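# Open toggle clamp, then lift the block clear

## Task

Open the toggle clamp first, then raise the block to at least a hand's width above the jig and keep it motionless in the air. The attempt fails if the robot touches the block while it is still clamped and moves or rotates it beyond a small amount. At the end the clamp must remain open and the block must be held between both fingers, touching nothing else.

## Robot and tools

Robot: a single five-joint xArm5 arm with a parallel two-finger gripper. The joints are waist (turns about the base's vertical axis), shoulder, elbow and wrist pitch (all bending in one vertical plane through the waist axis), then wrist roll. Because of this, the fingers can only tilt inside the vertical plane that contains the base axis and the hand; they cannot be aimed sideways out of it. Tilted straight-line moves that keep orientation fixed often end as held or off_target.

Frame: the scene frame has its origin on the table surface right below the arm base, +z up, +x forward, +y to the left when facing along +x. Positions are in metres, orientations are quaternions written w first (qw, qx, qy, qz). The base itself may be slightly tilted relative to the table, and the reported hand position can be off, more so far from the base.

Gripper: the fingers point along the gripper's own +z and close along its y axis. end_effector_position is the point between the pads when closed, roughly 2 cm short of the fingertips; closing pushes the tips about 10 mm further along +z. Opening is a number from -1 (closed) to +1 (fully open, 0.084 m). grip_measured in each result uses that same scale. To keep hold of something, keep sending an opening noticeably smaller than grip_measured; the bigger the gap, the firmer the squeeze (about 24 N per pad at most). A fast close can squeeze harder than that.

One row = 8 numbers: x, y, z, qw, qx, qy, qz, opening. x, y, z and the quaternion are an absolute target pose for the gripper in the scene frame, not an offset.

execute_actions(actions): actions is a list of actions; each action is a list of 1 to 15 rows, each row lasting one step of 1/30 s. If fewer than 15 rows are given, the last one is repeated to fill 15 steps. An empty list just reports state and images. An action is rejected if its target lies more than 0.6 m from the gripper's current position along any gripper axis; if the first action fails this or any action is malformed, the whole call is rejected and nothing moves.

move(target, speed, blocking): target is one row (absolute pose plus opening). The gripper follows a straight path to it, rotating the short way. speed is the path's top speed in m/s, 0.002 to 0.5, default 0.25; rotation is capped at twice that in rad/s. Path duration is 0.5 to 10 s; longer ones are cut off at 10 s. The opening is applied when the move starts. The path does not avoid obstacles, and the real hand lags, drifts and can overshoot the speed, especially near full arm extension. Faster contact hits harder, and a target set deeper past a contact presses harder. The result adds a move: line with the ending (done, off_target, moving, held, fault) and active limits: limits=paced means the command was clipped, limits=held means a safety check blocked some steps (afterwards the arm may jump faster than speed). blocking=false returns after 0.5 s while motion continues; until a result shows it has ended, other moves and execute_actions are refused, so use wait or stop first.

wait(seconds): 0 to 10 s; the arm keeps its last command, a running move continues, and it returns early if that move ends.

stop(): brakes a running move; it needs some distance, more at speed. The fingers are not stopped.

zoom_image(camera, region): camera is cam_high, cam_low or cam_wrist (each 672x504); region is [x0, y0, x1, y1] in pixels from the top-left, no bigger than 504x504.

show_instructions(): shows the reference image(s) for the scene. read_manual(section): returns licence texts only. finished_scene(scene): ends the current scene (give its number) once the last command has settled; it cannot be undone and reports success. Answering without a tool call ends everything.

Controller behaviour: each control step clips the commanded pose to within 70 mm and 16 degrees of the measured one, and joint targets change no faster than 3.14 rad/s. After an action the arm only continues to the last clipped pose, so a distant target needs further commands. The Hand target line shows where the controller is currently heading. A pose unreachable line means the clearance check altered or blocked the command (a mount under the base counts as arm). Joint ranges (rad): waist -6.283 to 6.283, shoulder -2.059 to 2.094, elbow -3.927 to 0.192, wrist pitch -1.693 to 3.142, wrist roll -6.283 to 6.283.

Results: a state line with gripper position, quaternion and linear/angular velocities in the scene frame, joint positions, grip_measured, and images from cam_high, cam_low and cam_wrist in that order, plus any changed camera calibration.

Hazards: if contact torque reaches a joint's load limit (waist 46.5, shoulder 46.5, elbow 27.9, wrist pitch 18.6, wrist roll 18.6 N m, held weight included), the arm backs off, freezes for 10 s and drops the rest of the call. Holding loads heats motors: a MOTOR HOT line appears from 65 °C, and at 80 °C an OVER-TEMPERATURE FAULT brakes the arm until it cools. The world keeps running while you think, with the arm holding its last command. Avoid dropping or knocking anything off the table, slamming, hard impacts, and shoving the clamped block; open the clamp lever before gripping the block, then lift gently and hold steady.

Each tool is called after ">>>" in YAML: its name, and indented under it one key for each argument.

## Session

>>> show_instructions:

>>> execute_actions:
  actions: []

Reference images for this scene: Corner jig with toggle clamp page 1.

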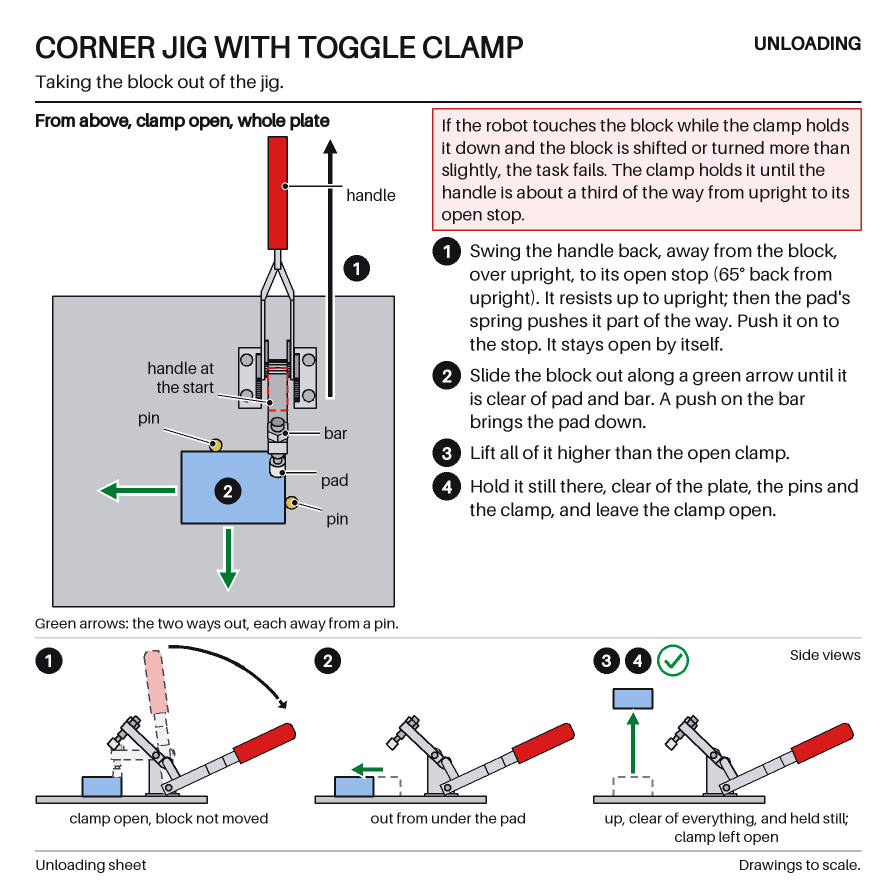

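Scene clock: 0.00 s.
end_effector_position=(+0.5515, -0.3391, +0.3548) grip_measured=+1.00 end_effector_quat_wxyz=(+0.392, +0.800, +0.153, +0.428) end_effector_velocity=(+0.000, +0.000, -0.000) end_effector_angular_velocity=(+0.000, +0.000, +0.001)
Joint positions: [-0.601  0.292 -0.872 -0.654 -0.929  0.084]
Joint velocities: [0.001 0.    0.    0.    0.    0.   ]
Hand target: +0.551, -0.339, +0.355; +0.392, +0.800, +0.153, +0.428
camera_calibration (this result's frames):
cam_wrist: T_world_to_cam=[[-0.0877844, -0.645508, 0.758692, -0.406534], [-0.599014, -0.574335, -0.557962, 0.398686], [0.795913, -0.503447, -0.33625, -0.361138], [0, 0, 0, 1]] pos_world=[0.490565, -0.215256, 0.409453]

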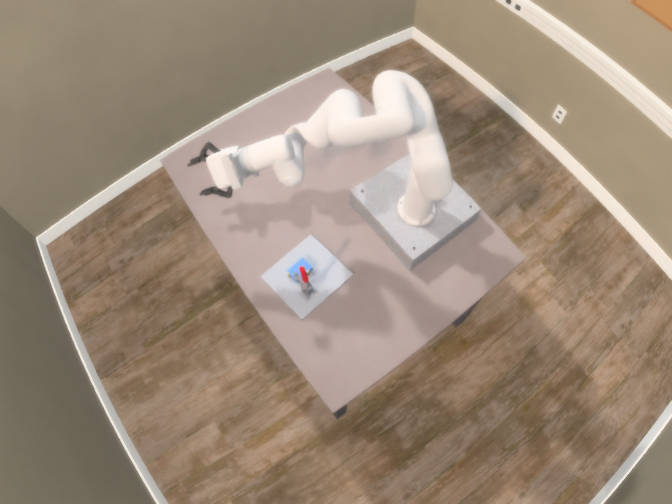

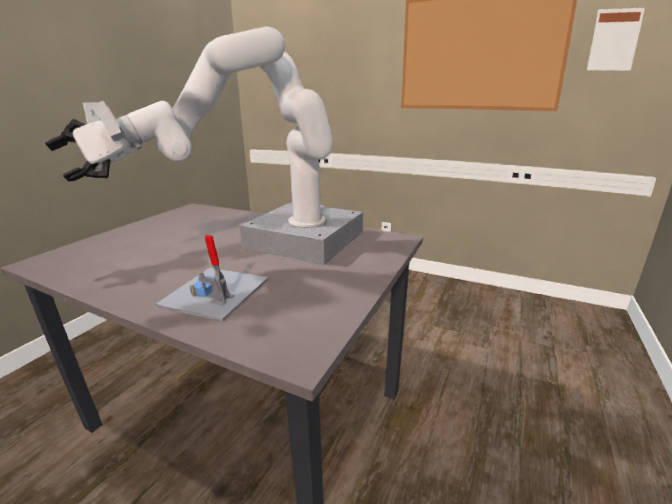

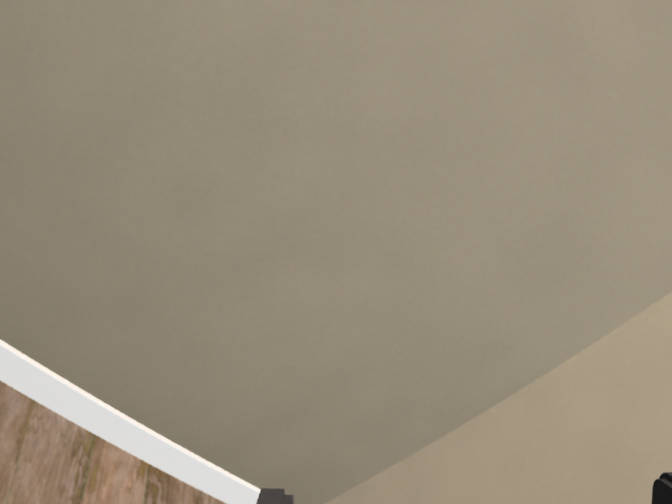

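>>> move:
  target: [0.4,-0.246,0.27,0,1,0.05,0,-1]
  speed: 0.3

>>> move:
  target: [0.433,-0.062,0.2,0,1,0.05,0,-1]

Scene clock: 2.67 s.
end_effector_position=(+0.3989, -0.2459, +0.2713) grip_measured=-1.00 end_effector_quat_wxyz=(+0.000, +0.999, +0.050, +0.000) end_effector_velocity=(+0.000, +0.000, +0.000) end_effector_angular_velocity=(+0.001, +0.002, +0.001)
Joint positions: [-0.602  0.026 -1.051  1.027 -0.654  0.   ]
Joint velocities: [ 0.     0.001 -0.003  0.004 -0.     0.   ]
Hand target: +0.399, -0.246, +0.271; +0.000, +0.999, +0.050, -0.000
Off the commanded pose: 0.002 m, 0 deg.
move: done
camera_calibration (this result's frames):
cam_wrist: T_world_to_cam=[[0.103413, -0.994638, -0.00106495, -0.252452], [-0.994514, -0.103417, 0.0157004, 0.432136], [-0.0157263, -0.000564521, -0.999876, 0.406589], [0, 0, 0, 1]] pos_world=[0.462266, -0.206178, 0.399486]

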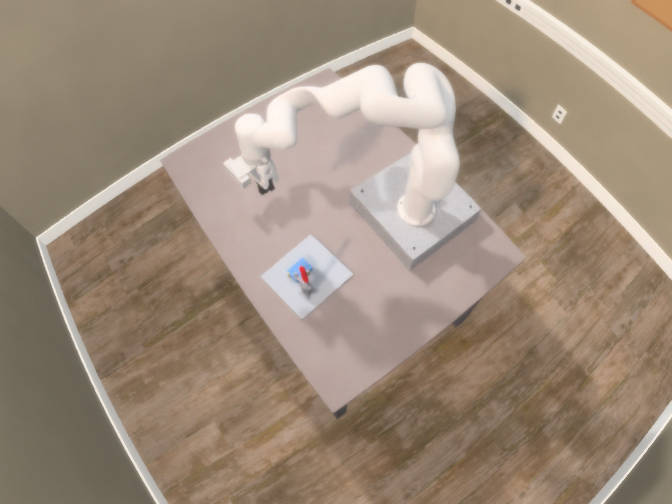

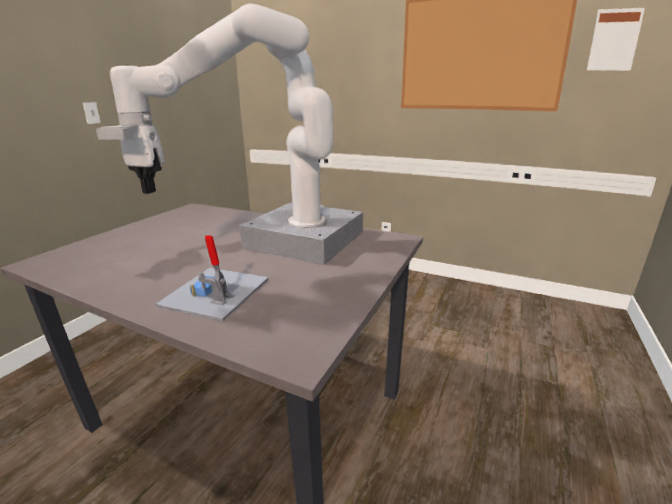

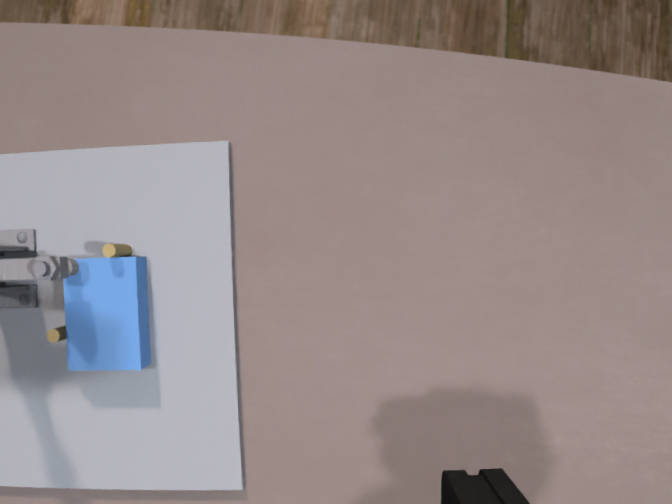

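Scene clock: 3.93 s.
end_effector_position=(+0.4321, -0.0629, +0.2005) grip_measured=-1.00 end_effector_quat_wxyz=(+0.001, +0.999, +0.050, -0.000) end_effector_velocity=(-0.002, +0.002, -0.002) end_effector_angular_velocity=(+0.001, +0.005, +0.003)
Joint positions: [-0.194  0.028 -0.831  0.805 -0.244  0.   ]
Joint velocities: [ 0.003  0.002  0.004 -0.     0.001  0.   ]
Hand target: +0.432, -0.062, +0.200; +0.001, +0.999, +0.050, -0.000
Off the commanded pose: 0.001 m, 0 deg.
move: done
camera_calibration (this result's frames):
cam_wrist: T_world_to_cam=[[0.101658, -0.994819, -0.0000242276, -0.0734044], [-0.994691, -0.101646, 0.0160903, 0.485304], [-0.0160094, -0.00161161, -0.999871, 0.336437], [0, 0, 0, 1]] pos_world=[0.495576, -0.0231529, 0.328583]

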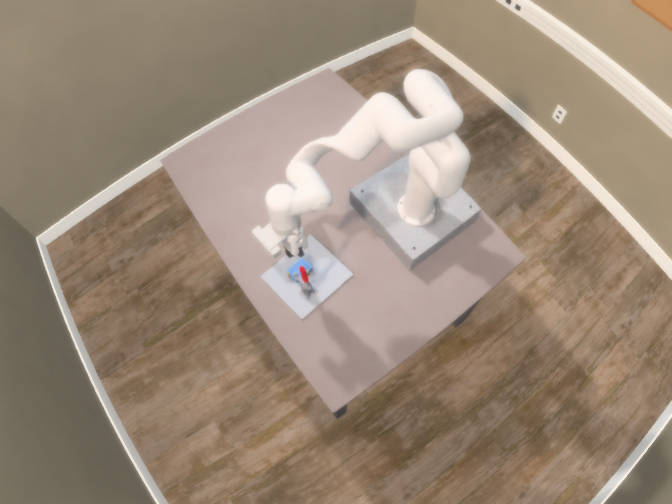

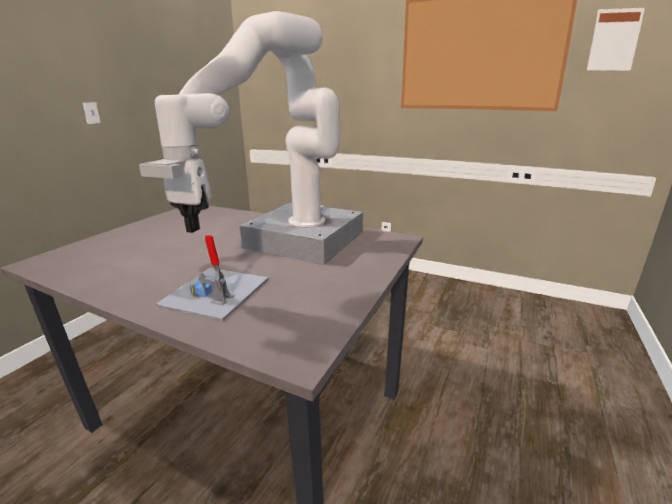

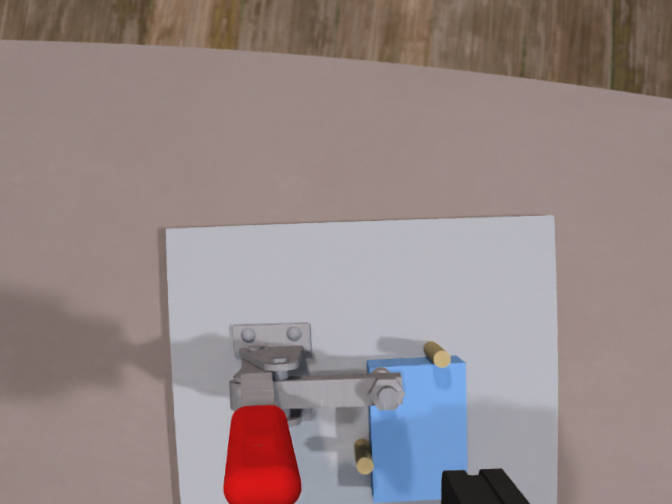

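>>> move:
  target: [0.435,-0.056,0.15,0,1,0.05,0,-1]
  speed: 0.12

>>> move:
  target: [0.421,0.06,0.15,0,1,0.05,0,-1]
  speed: 0.06

>>> move:
  target: [0.416,0.112,0.105,0,1,0.05,0,-1]
  speed: 0.06

>>> move:
  target: [0.416,0.112,0.097,0,1,0.05,0,-1]
  speed: 0.02

Scene clock: 4.93 s.
end_effector_position=(+0.4350, -0.0561, +0.1504) grip_measured=-1.00 end_effector_quat_wxyz=(+0.001, +0.999, +0.050, +0.000) end_effector_velocity=(-0.002, +0.000, -0.002) end_effector_angular_velocity=(+0.001, +0.006, -0.002)
Joint positions: [-0.178  0.14  -0.797  0.659 -0.228  0.   ]
Joint velocities: [-0.     0.002  0.004  0.     0.002  0.   ]
Hand target: +0.435, -0.056, +0.150; +0.001, +0.999, +0.050, -0.000
Off the commanded pose: 0.000 m, 0 deg.
move: done
camera_calibration (this result's frames):
cam_wrist: T_world_to_cam=[[0.102372, -0.994746, 0.000205355, -0.0672322], [-0.99463, -0.102357, 0.0153098, 0.48982], [-0.0152083, -0.00177154, -0.999883, 0.286107], [0, 0, 0, 1]] pos_world=[0.498424, -0.0162357, 0.278588]

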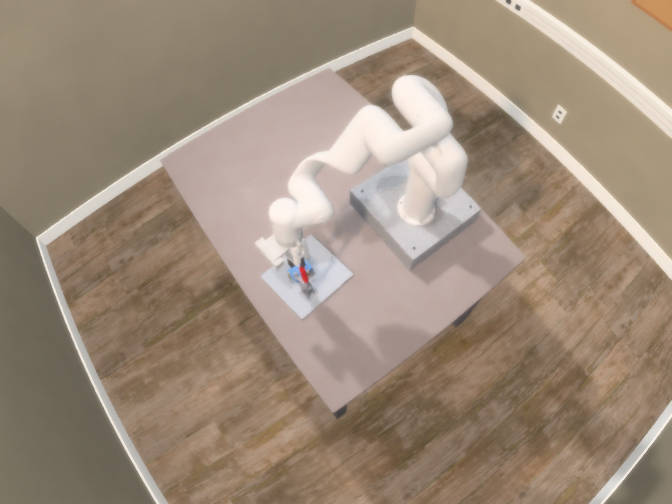

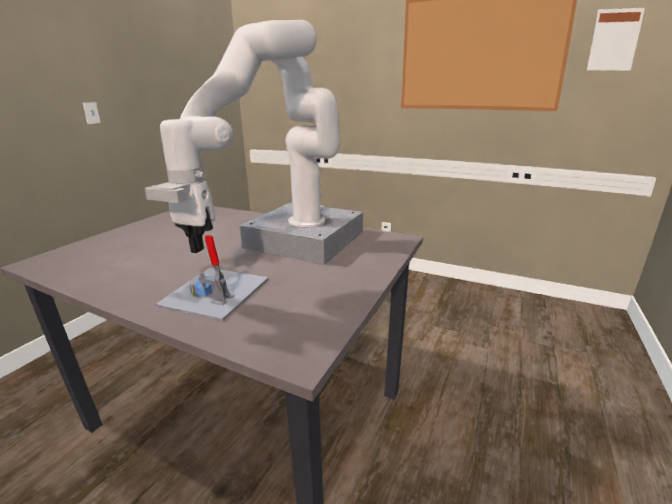

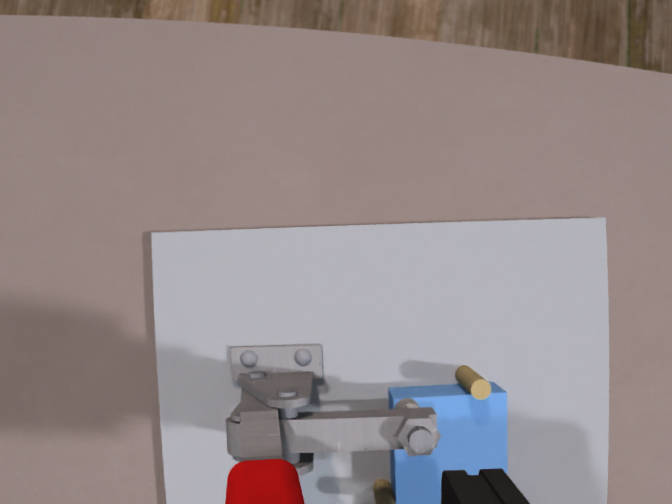

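Scene clock: 7.23 s.
end_effector_position=(+0.4207, +0.0592, +0.1500) grip_measured=-1.00 end_effector_quat_wxyz=(+0.001, +0.999, +0.050, -0.000) end_effector_velocity=(+0.000, +0.000, +0.000) end_effector_angular_velocity=(+0.000, -0.000, -0.001)
Joint positions: [ 0.09   0.101 -0.745  0.647  0.04   0.   ]
Joint velocities: [ 0.001  0.    -0.001 -0.     0.002  0.   ]
Hand target: +0.421, +0.059, +0.150; +0.001, +0.999, +0.050, -0.000
Off the commanded pose: 0.001 m, 0 deg.
move: done
camera_calibration (this result's frames):
cam_wrist: T_world_to_cam=[[0.102194, -0.994764, 0.000724551, 0.0489366], [-0.994639, -0.10217, 0.0159348, 0.487224], [-0.0157773, -0.00234911, -0.999873, 0.285985], [0, 0, 0, 1]] pos_world=[0.484123, 0.0991317, 0.278149]

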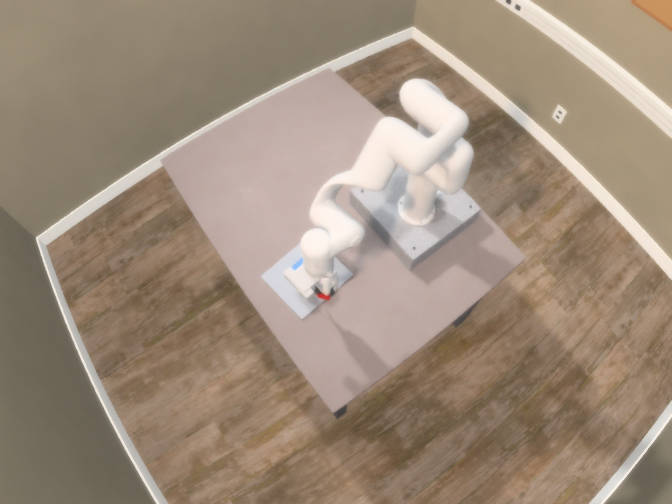

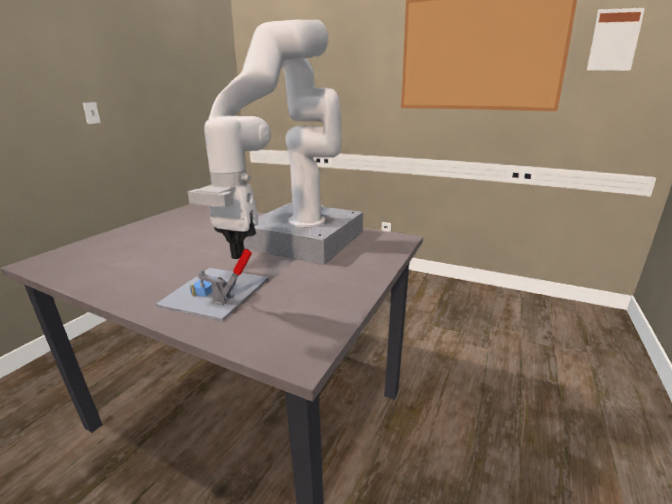

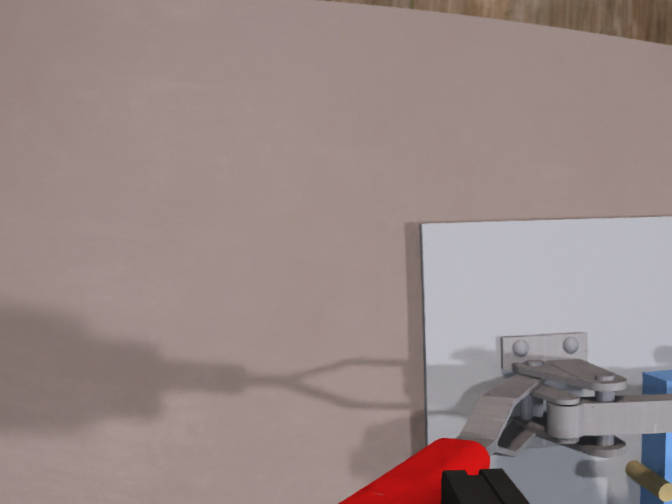

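Scene clock: 8.73 s.
end_effector_position=(+0.4158, +0.1116, +0.1051) grip_measured=-1.00 end_effector_quat_wxyz=(+0.001, +0.999, +0.050, +0.000) end_effector_velocity=(+0.000, -0.000, -0.000) end_effector_angular_velocity=(+0.000, -0.000, +0.000)
Joint positions: [ 0.213  0.233 -0.752  0.521  0.162  0.   ]
Joint velocities: [-0.001  0.001 -0.    -0.001 -0.001  0.   ]
Hand target: +0.416, +0.112, +0.105; +0.001, +0.999, +0.050, +0.000
Off the commanded pose: 0.000 m, 0 deg.
move: done
camera_calibration (this result's frames):
cam_wrist: T_world_to_cam=[[0.102329, -0.99475, 0.000900306, 0.101496], [-0.994638, -0.102304, 0.0151409, 0.488545], [-0.0149693, -0.00244483, -0.999885, 0.240826], [0, 0, 0, 1]] pos_world=[0.479144, 0.151532, 0.23331]

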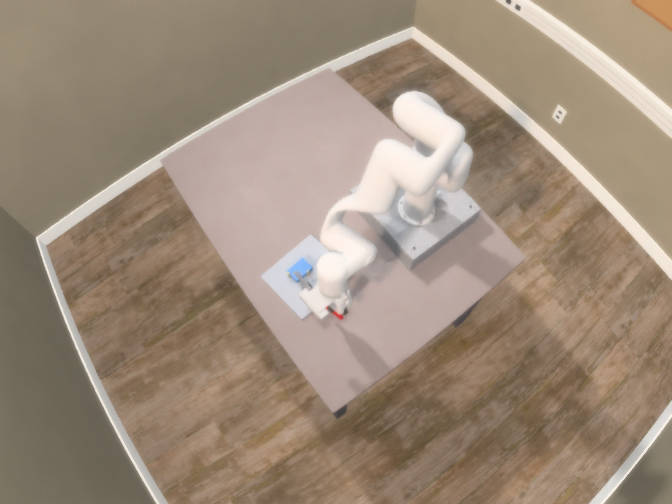

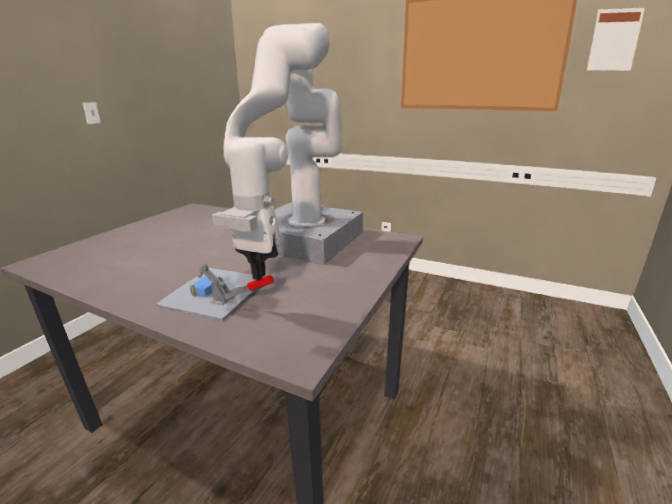

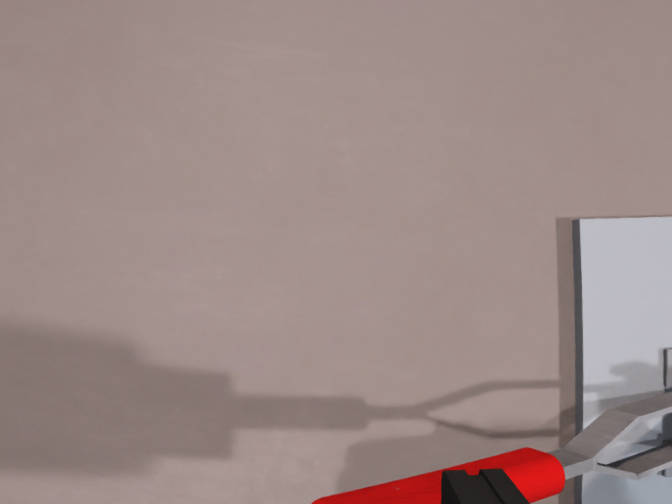

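Scene clock: 9.43 s.
end_effector_position=(+0.4173, +0.1119, +0.0984) grip_measured=-1.00 end_effector_quat_wxyz=(+0.001, +0.999, +0.049, +0.002) end_effector_velocity=(-0.001, +0.001, -0.001) end_effector_angular_velocity=(-0.000, +0.001, +0.002)
Joint positions: [ 0.213  0.254 -0.755  0.499  0.163  0.   ]
Joint velocities: [ 0.003  0.002  0.002 -0.004  0.     0.   ]
Hand target: +0.416, +0.112, +0.097; +0.001, +0.999, +0.050, +0.000
Off the commanded pose: 0.002 m, 0 deg.
move: done
camera_calibration (this result's frames):
cam_wrist: T_world_to_cam=[[0.101458, -0.99484, 0.000382842, 0.102046], [-0.994769, -0.101446, 0.0119437, 0.490427], [-0.0118432, -0.00159262, -0.999929, 0.232733], [0, 0, 0, 1]] pos_world=[0.480265, 0.151642, 0.226819]

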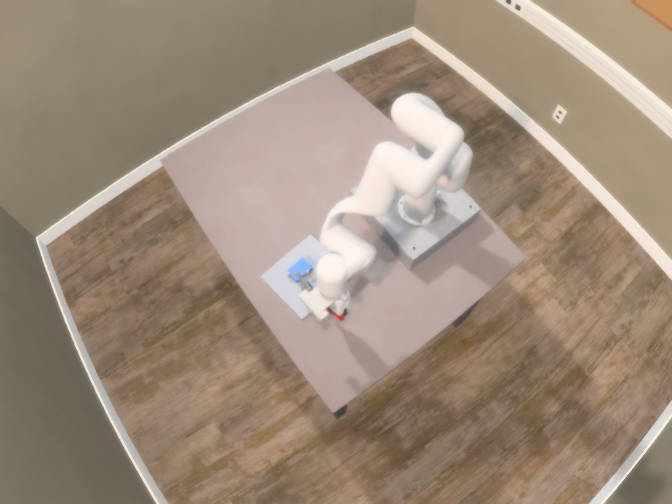

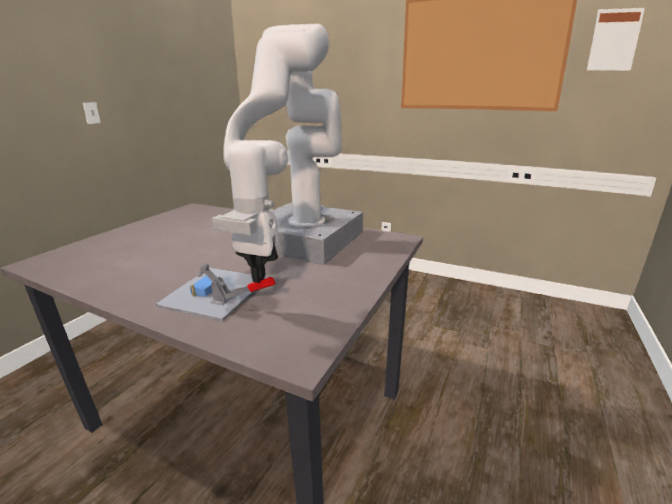

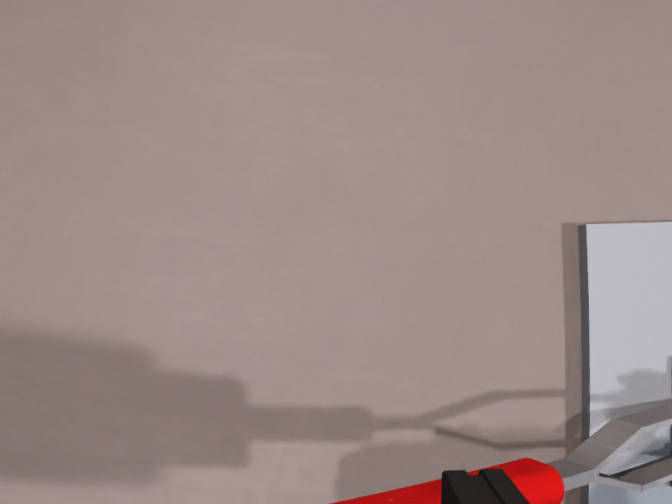

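>>> move:
  target: [0.36,0.06,0.14,0,1,0.068,0,-1]

>>> move:
  target: [0.372,-0.08,0.065,0,1,0.068,0,0.5]
  speed: 0.2

>>> move:
  target: [0.378,-0.079,0.027,0,1,0.068,0,0.5]
  speed: 0.05

Scene clock: 10.43 s.
end_effector_position=(+0.3603, +0.0602, +0.1399) grip_measured=-1.00 end_effector_quat_wxyz=(+0.001, +0.998, +0.068, -0.000) end_effector_velocity=(-0.001, -0.001, +0.000) end_effector_angular_velocity=(-0.000, +0.002, -0.001)
Joint positions: [ 0.116 -0.049 -0.523  0.574  0.029  0.   ]
Joint velocities: [-0.001 -0.004  0.004  0.002 -0.001  0.   ]
Hand target: +0.360, +0.060, +0.140; +0.001, +0.998, +0.068, +0.000
Off the commanded pose: 0.000 m, 0 deg.
move: done
camera_calibration (this result's frames):
cam_wrist: T_world_to_cam=[[0.138275, -0.990394, 0.00078059, 0.0428134], [-0.990267, -0.138244, 0.0161025, 0.427985], [-0.0158399, -0.00299956, -0.99987, 0.275004], [0, 0, 0, 1]] pos_world=[0.422255, 0.102394, 0.268043]

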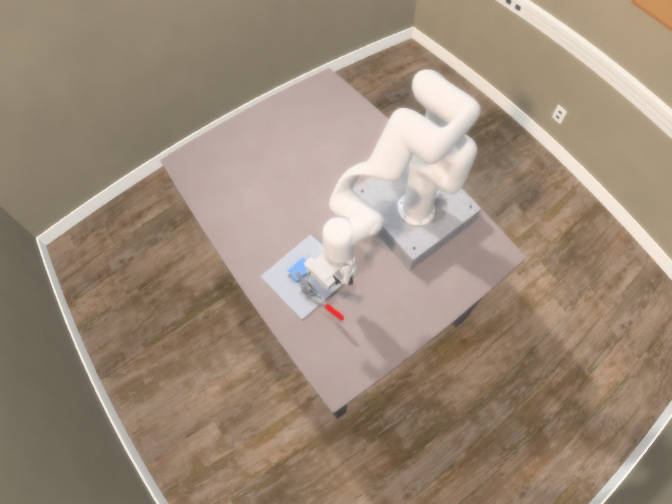

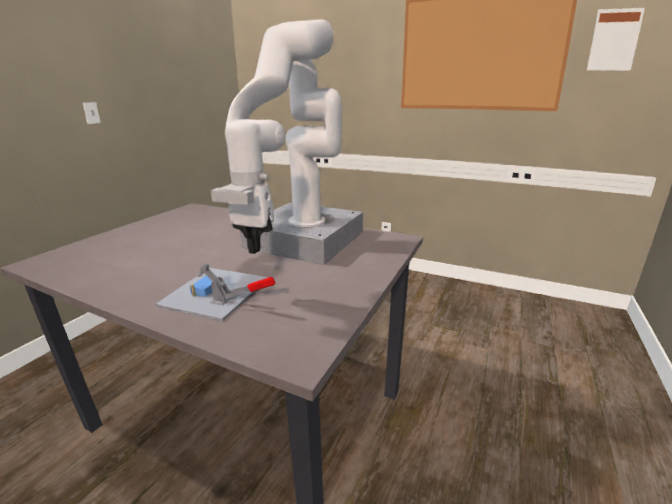

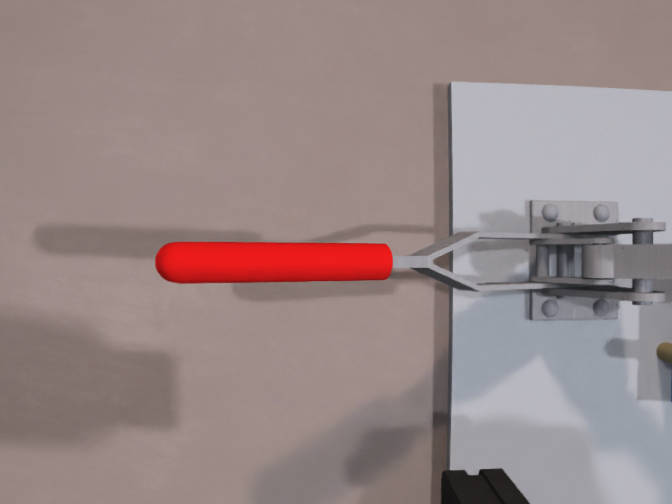

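Scene clock: 11.70 s.
end_effector_position=(+0.3723, -0.0788, +0.0653) grip_measured=+0.49 end_effector_quat_wxyz=(+0.001, +0.998, +0.068, -0.000) end_effector_velocity=(-0.001, -0.001, -0.001) end_effector_angular_velocity=(+0.000, +0.002, -0.001)
Joint positions: [-0.258  0.24  -0.574  0.338 -0.345  0.065]
Joint velocities: [-0.002  0.002  0.    -0.    -0.001 -0.   ]
Hand target: +0.372, -0.079, +0.065; +0.001, +0.998, +0.068, -0.000
Off the commanded pose: 0.001 m, 0 deg.
move: done
camera_calibration (this result's frames):
cam_wrist: T_world_to_cam=[[0.13856, -0.990354, -0.000288583, -0.0965545], [-0.990221, -0.138546, 0.0163493, 0.42182], [-0.0162316, -0.0019796, -0.999866, 0.200359], [0, 0, 0, 1]] pos_world=[0.434326, -0.0367849, 0.193407]

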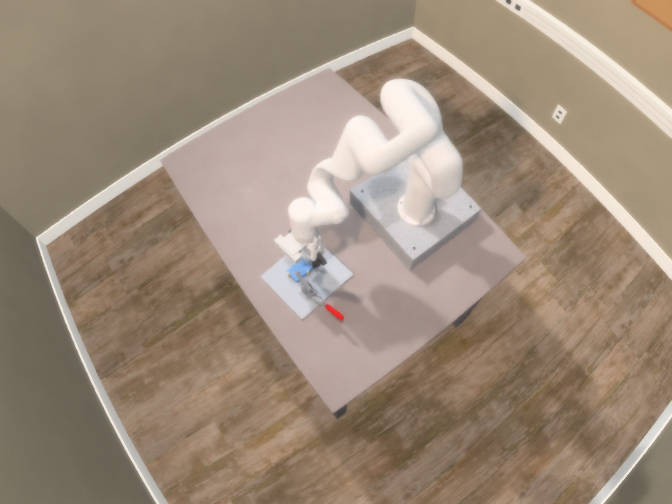

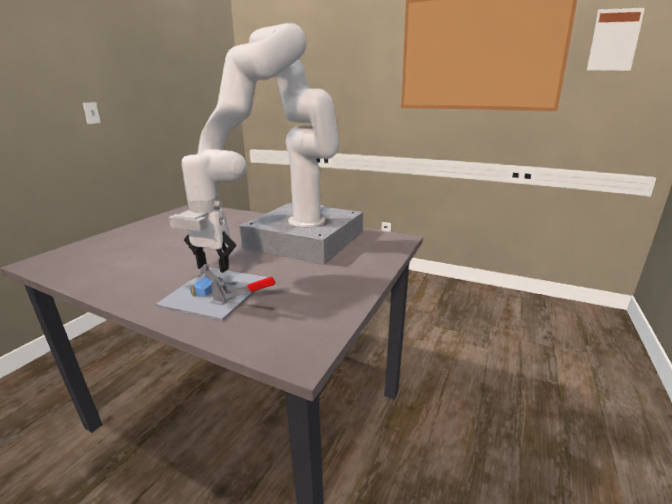

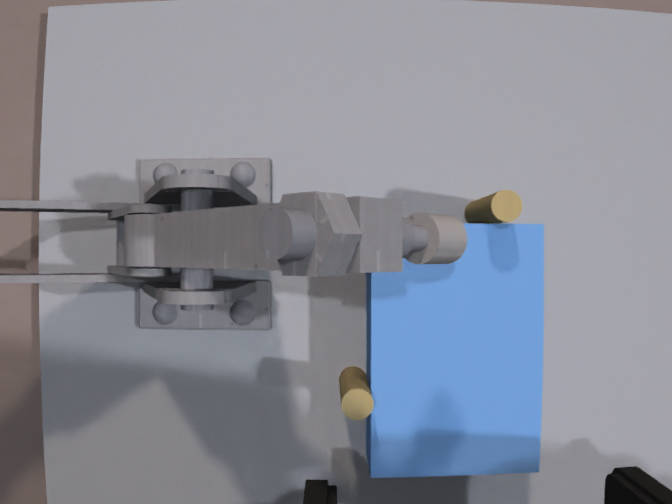

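Scene clock: 12.80 s.
end_effector_position=(+0.3780, -0.0790, +0.0272) grip_measured=+0.49 end_effector_quat_wxyz=(+0.001, +0.998, +0.068, -0.000) end_effector_velocity=(+0.000, -0.000, +0.000) end_effector_angular_velocity=(-0.000, -0.001, -0.001)
Joint positions: [-0.255  0.387 -0.618  0.233 -0.342  0.065]
Joint velocities: [-0.     0.    -0.001 -0.001  0.    -0.   ]
Hand target: +0.378, -0.079, +0.027; +0.001, +0.998, +0.068, -0.000
Off the commanded pose: 0.000 m, 0 deg.
move: done
camera_calibration (this result's frames):
cam_wrist: T_world_to_cam=[[0.138029, -0.990428, -0.000124592, -0.097317], [-0.990302, -0.138013, 0.0159169, 0.428174], [-0.0157818, -0.00207361, -0.999873, 0.1622], [0, 0, 0, 1]] pos_world=[0.440014, -0.0369554, 0.155352]

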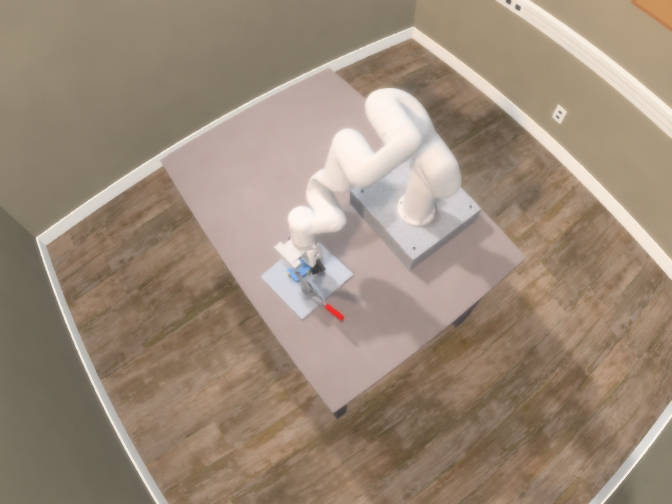

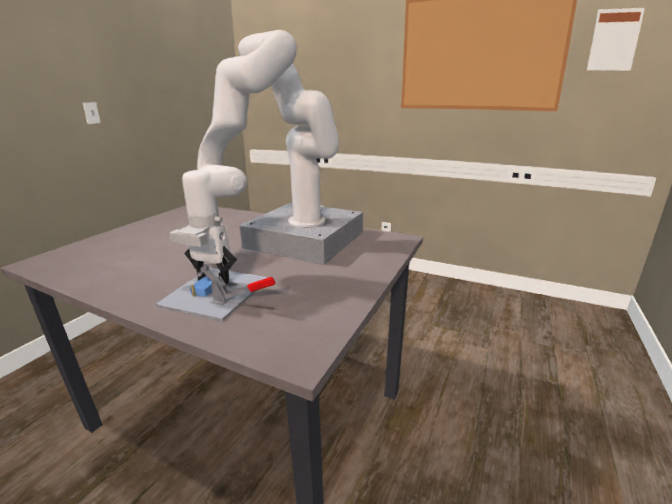

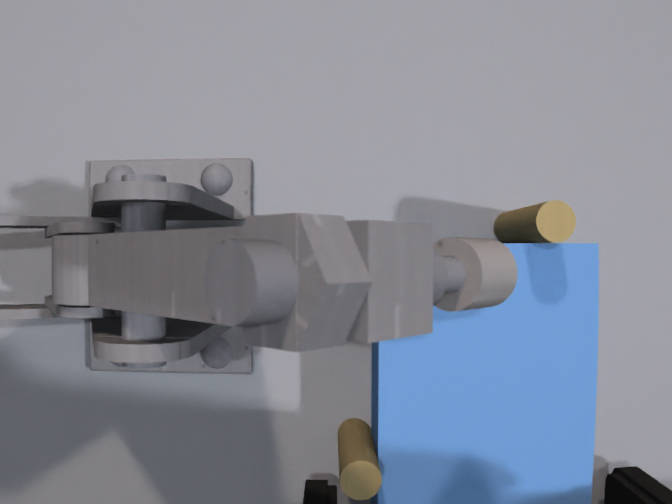

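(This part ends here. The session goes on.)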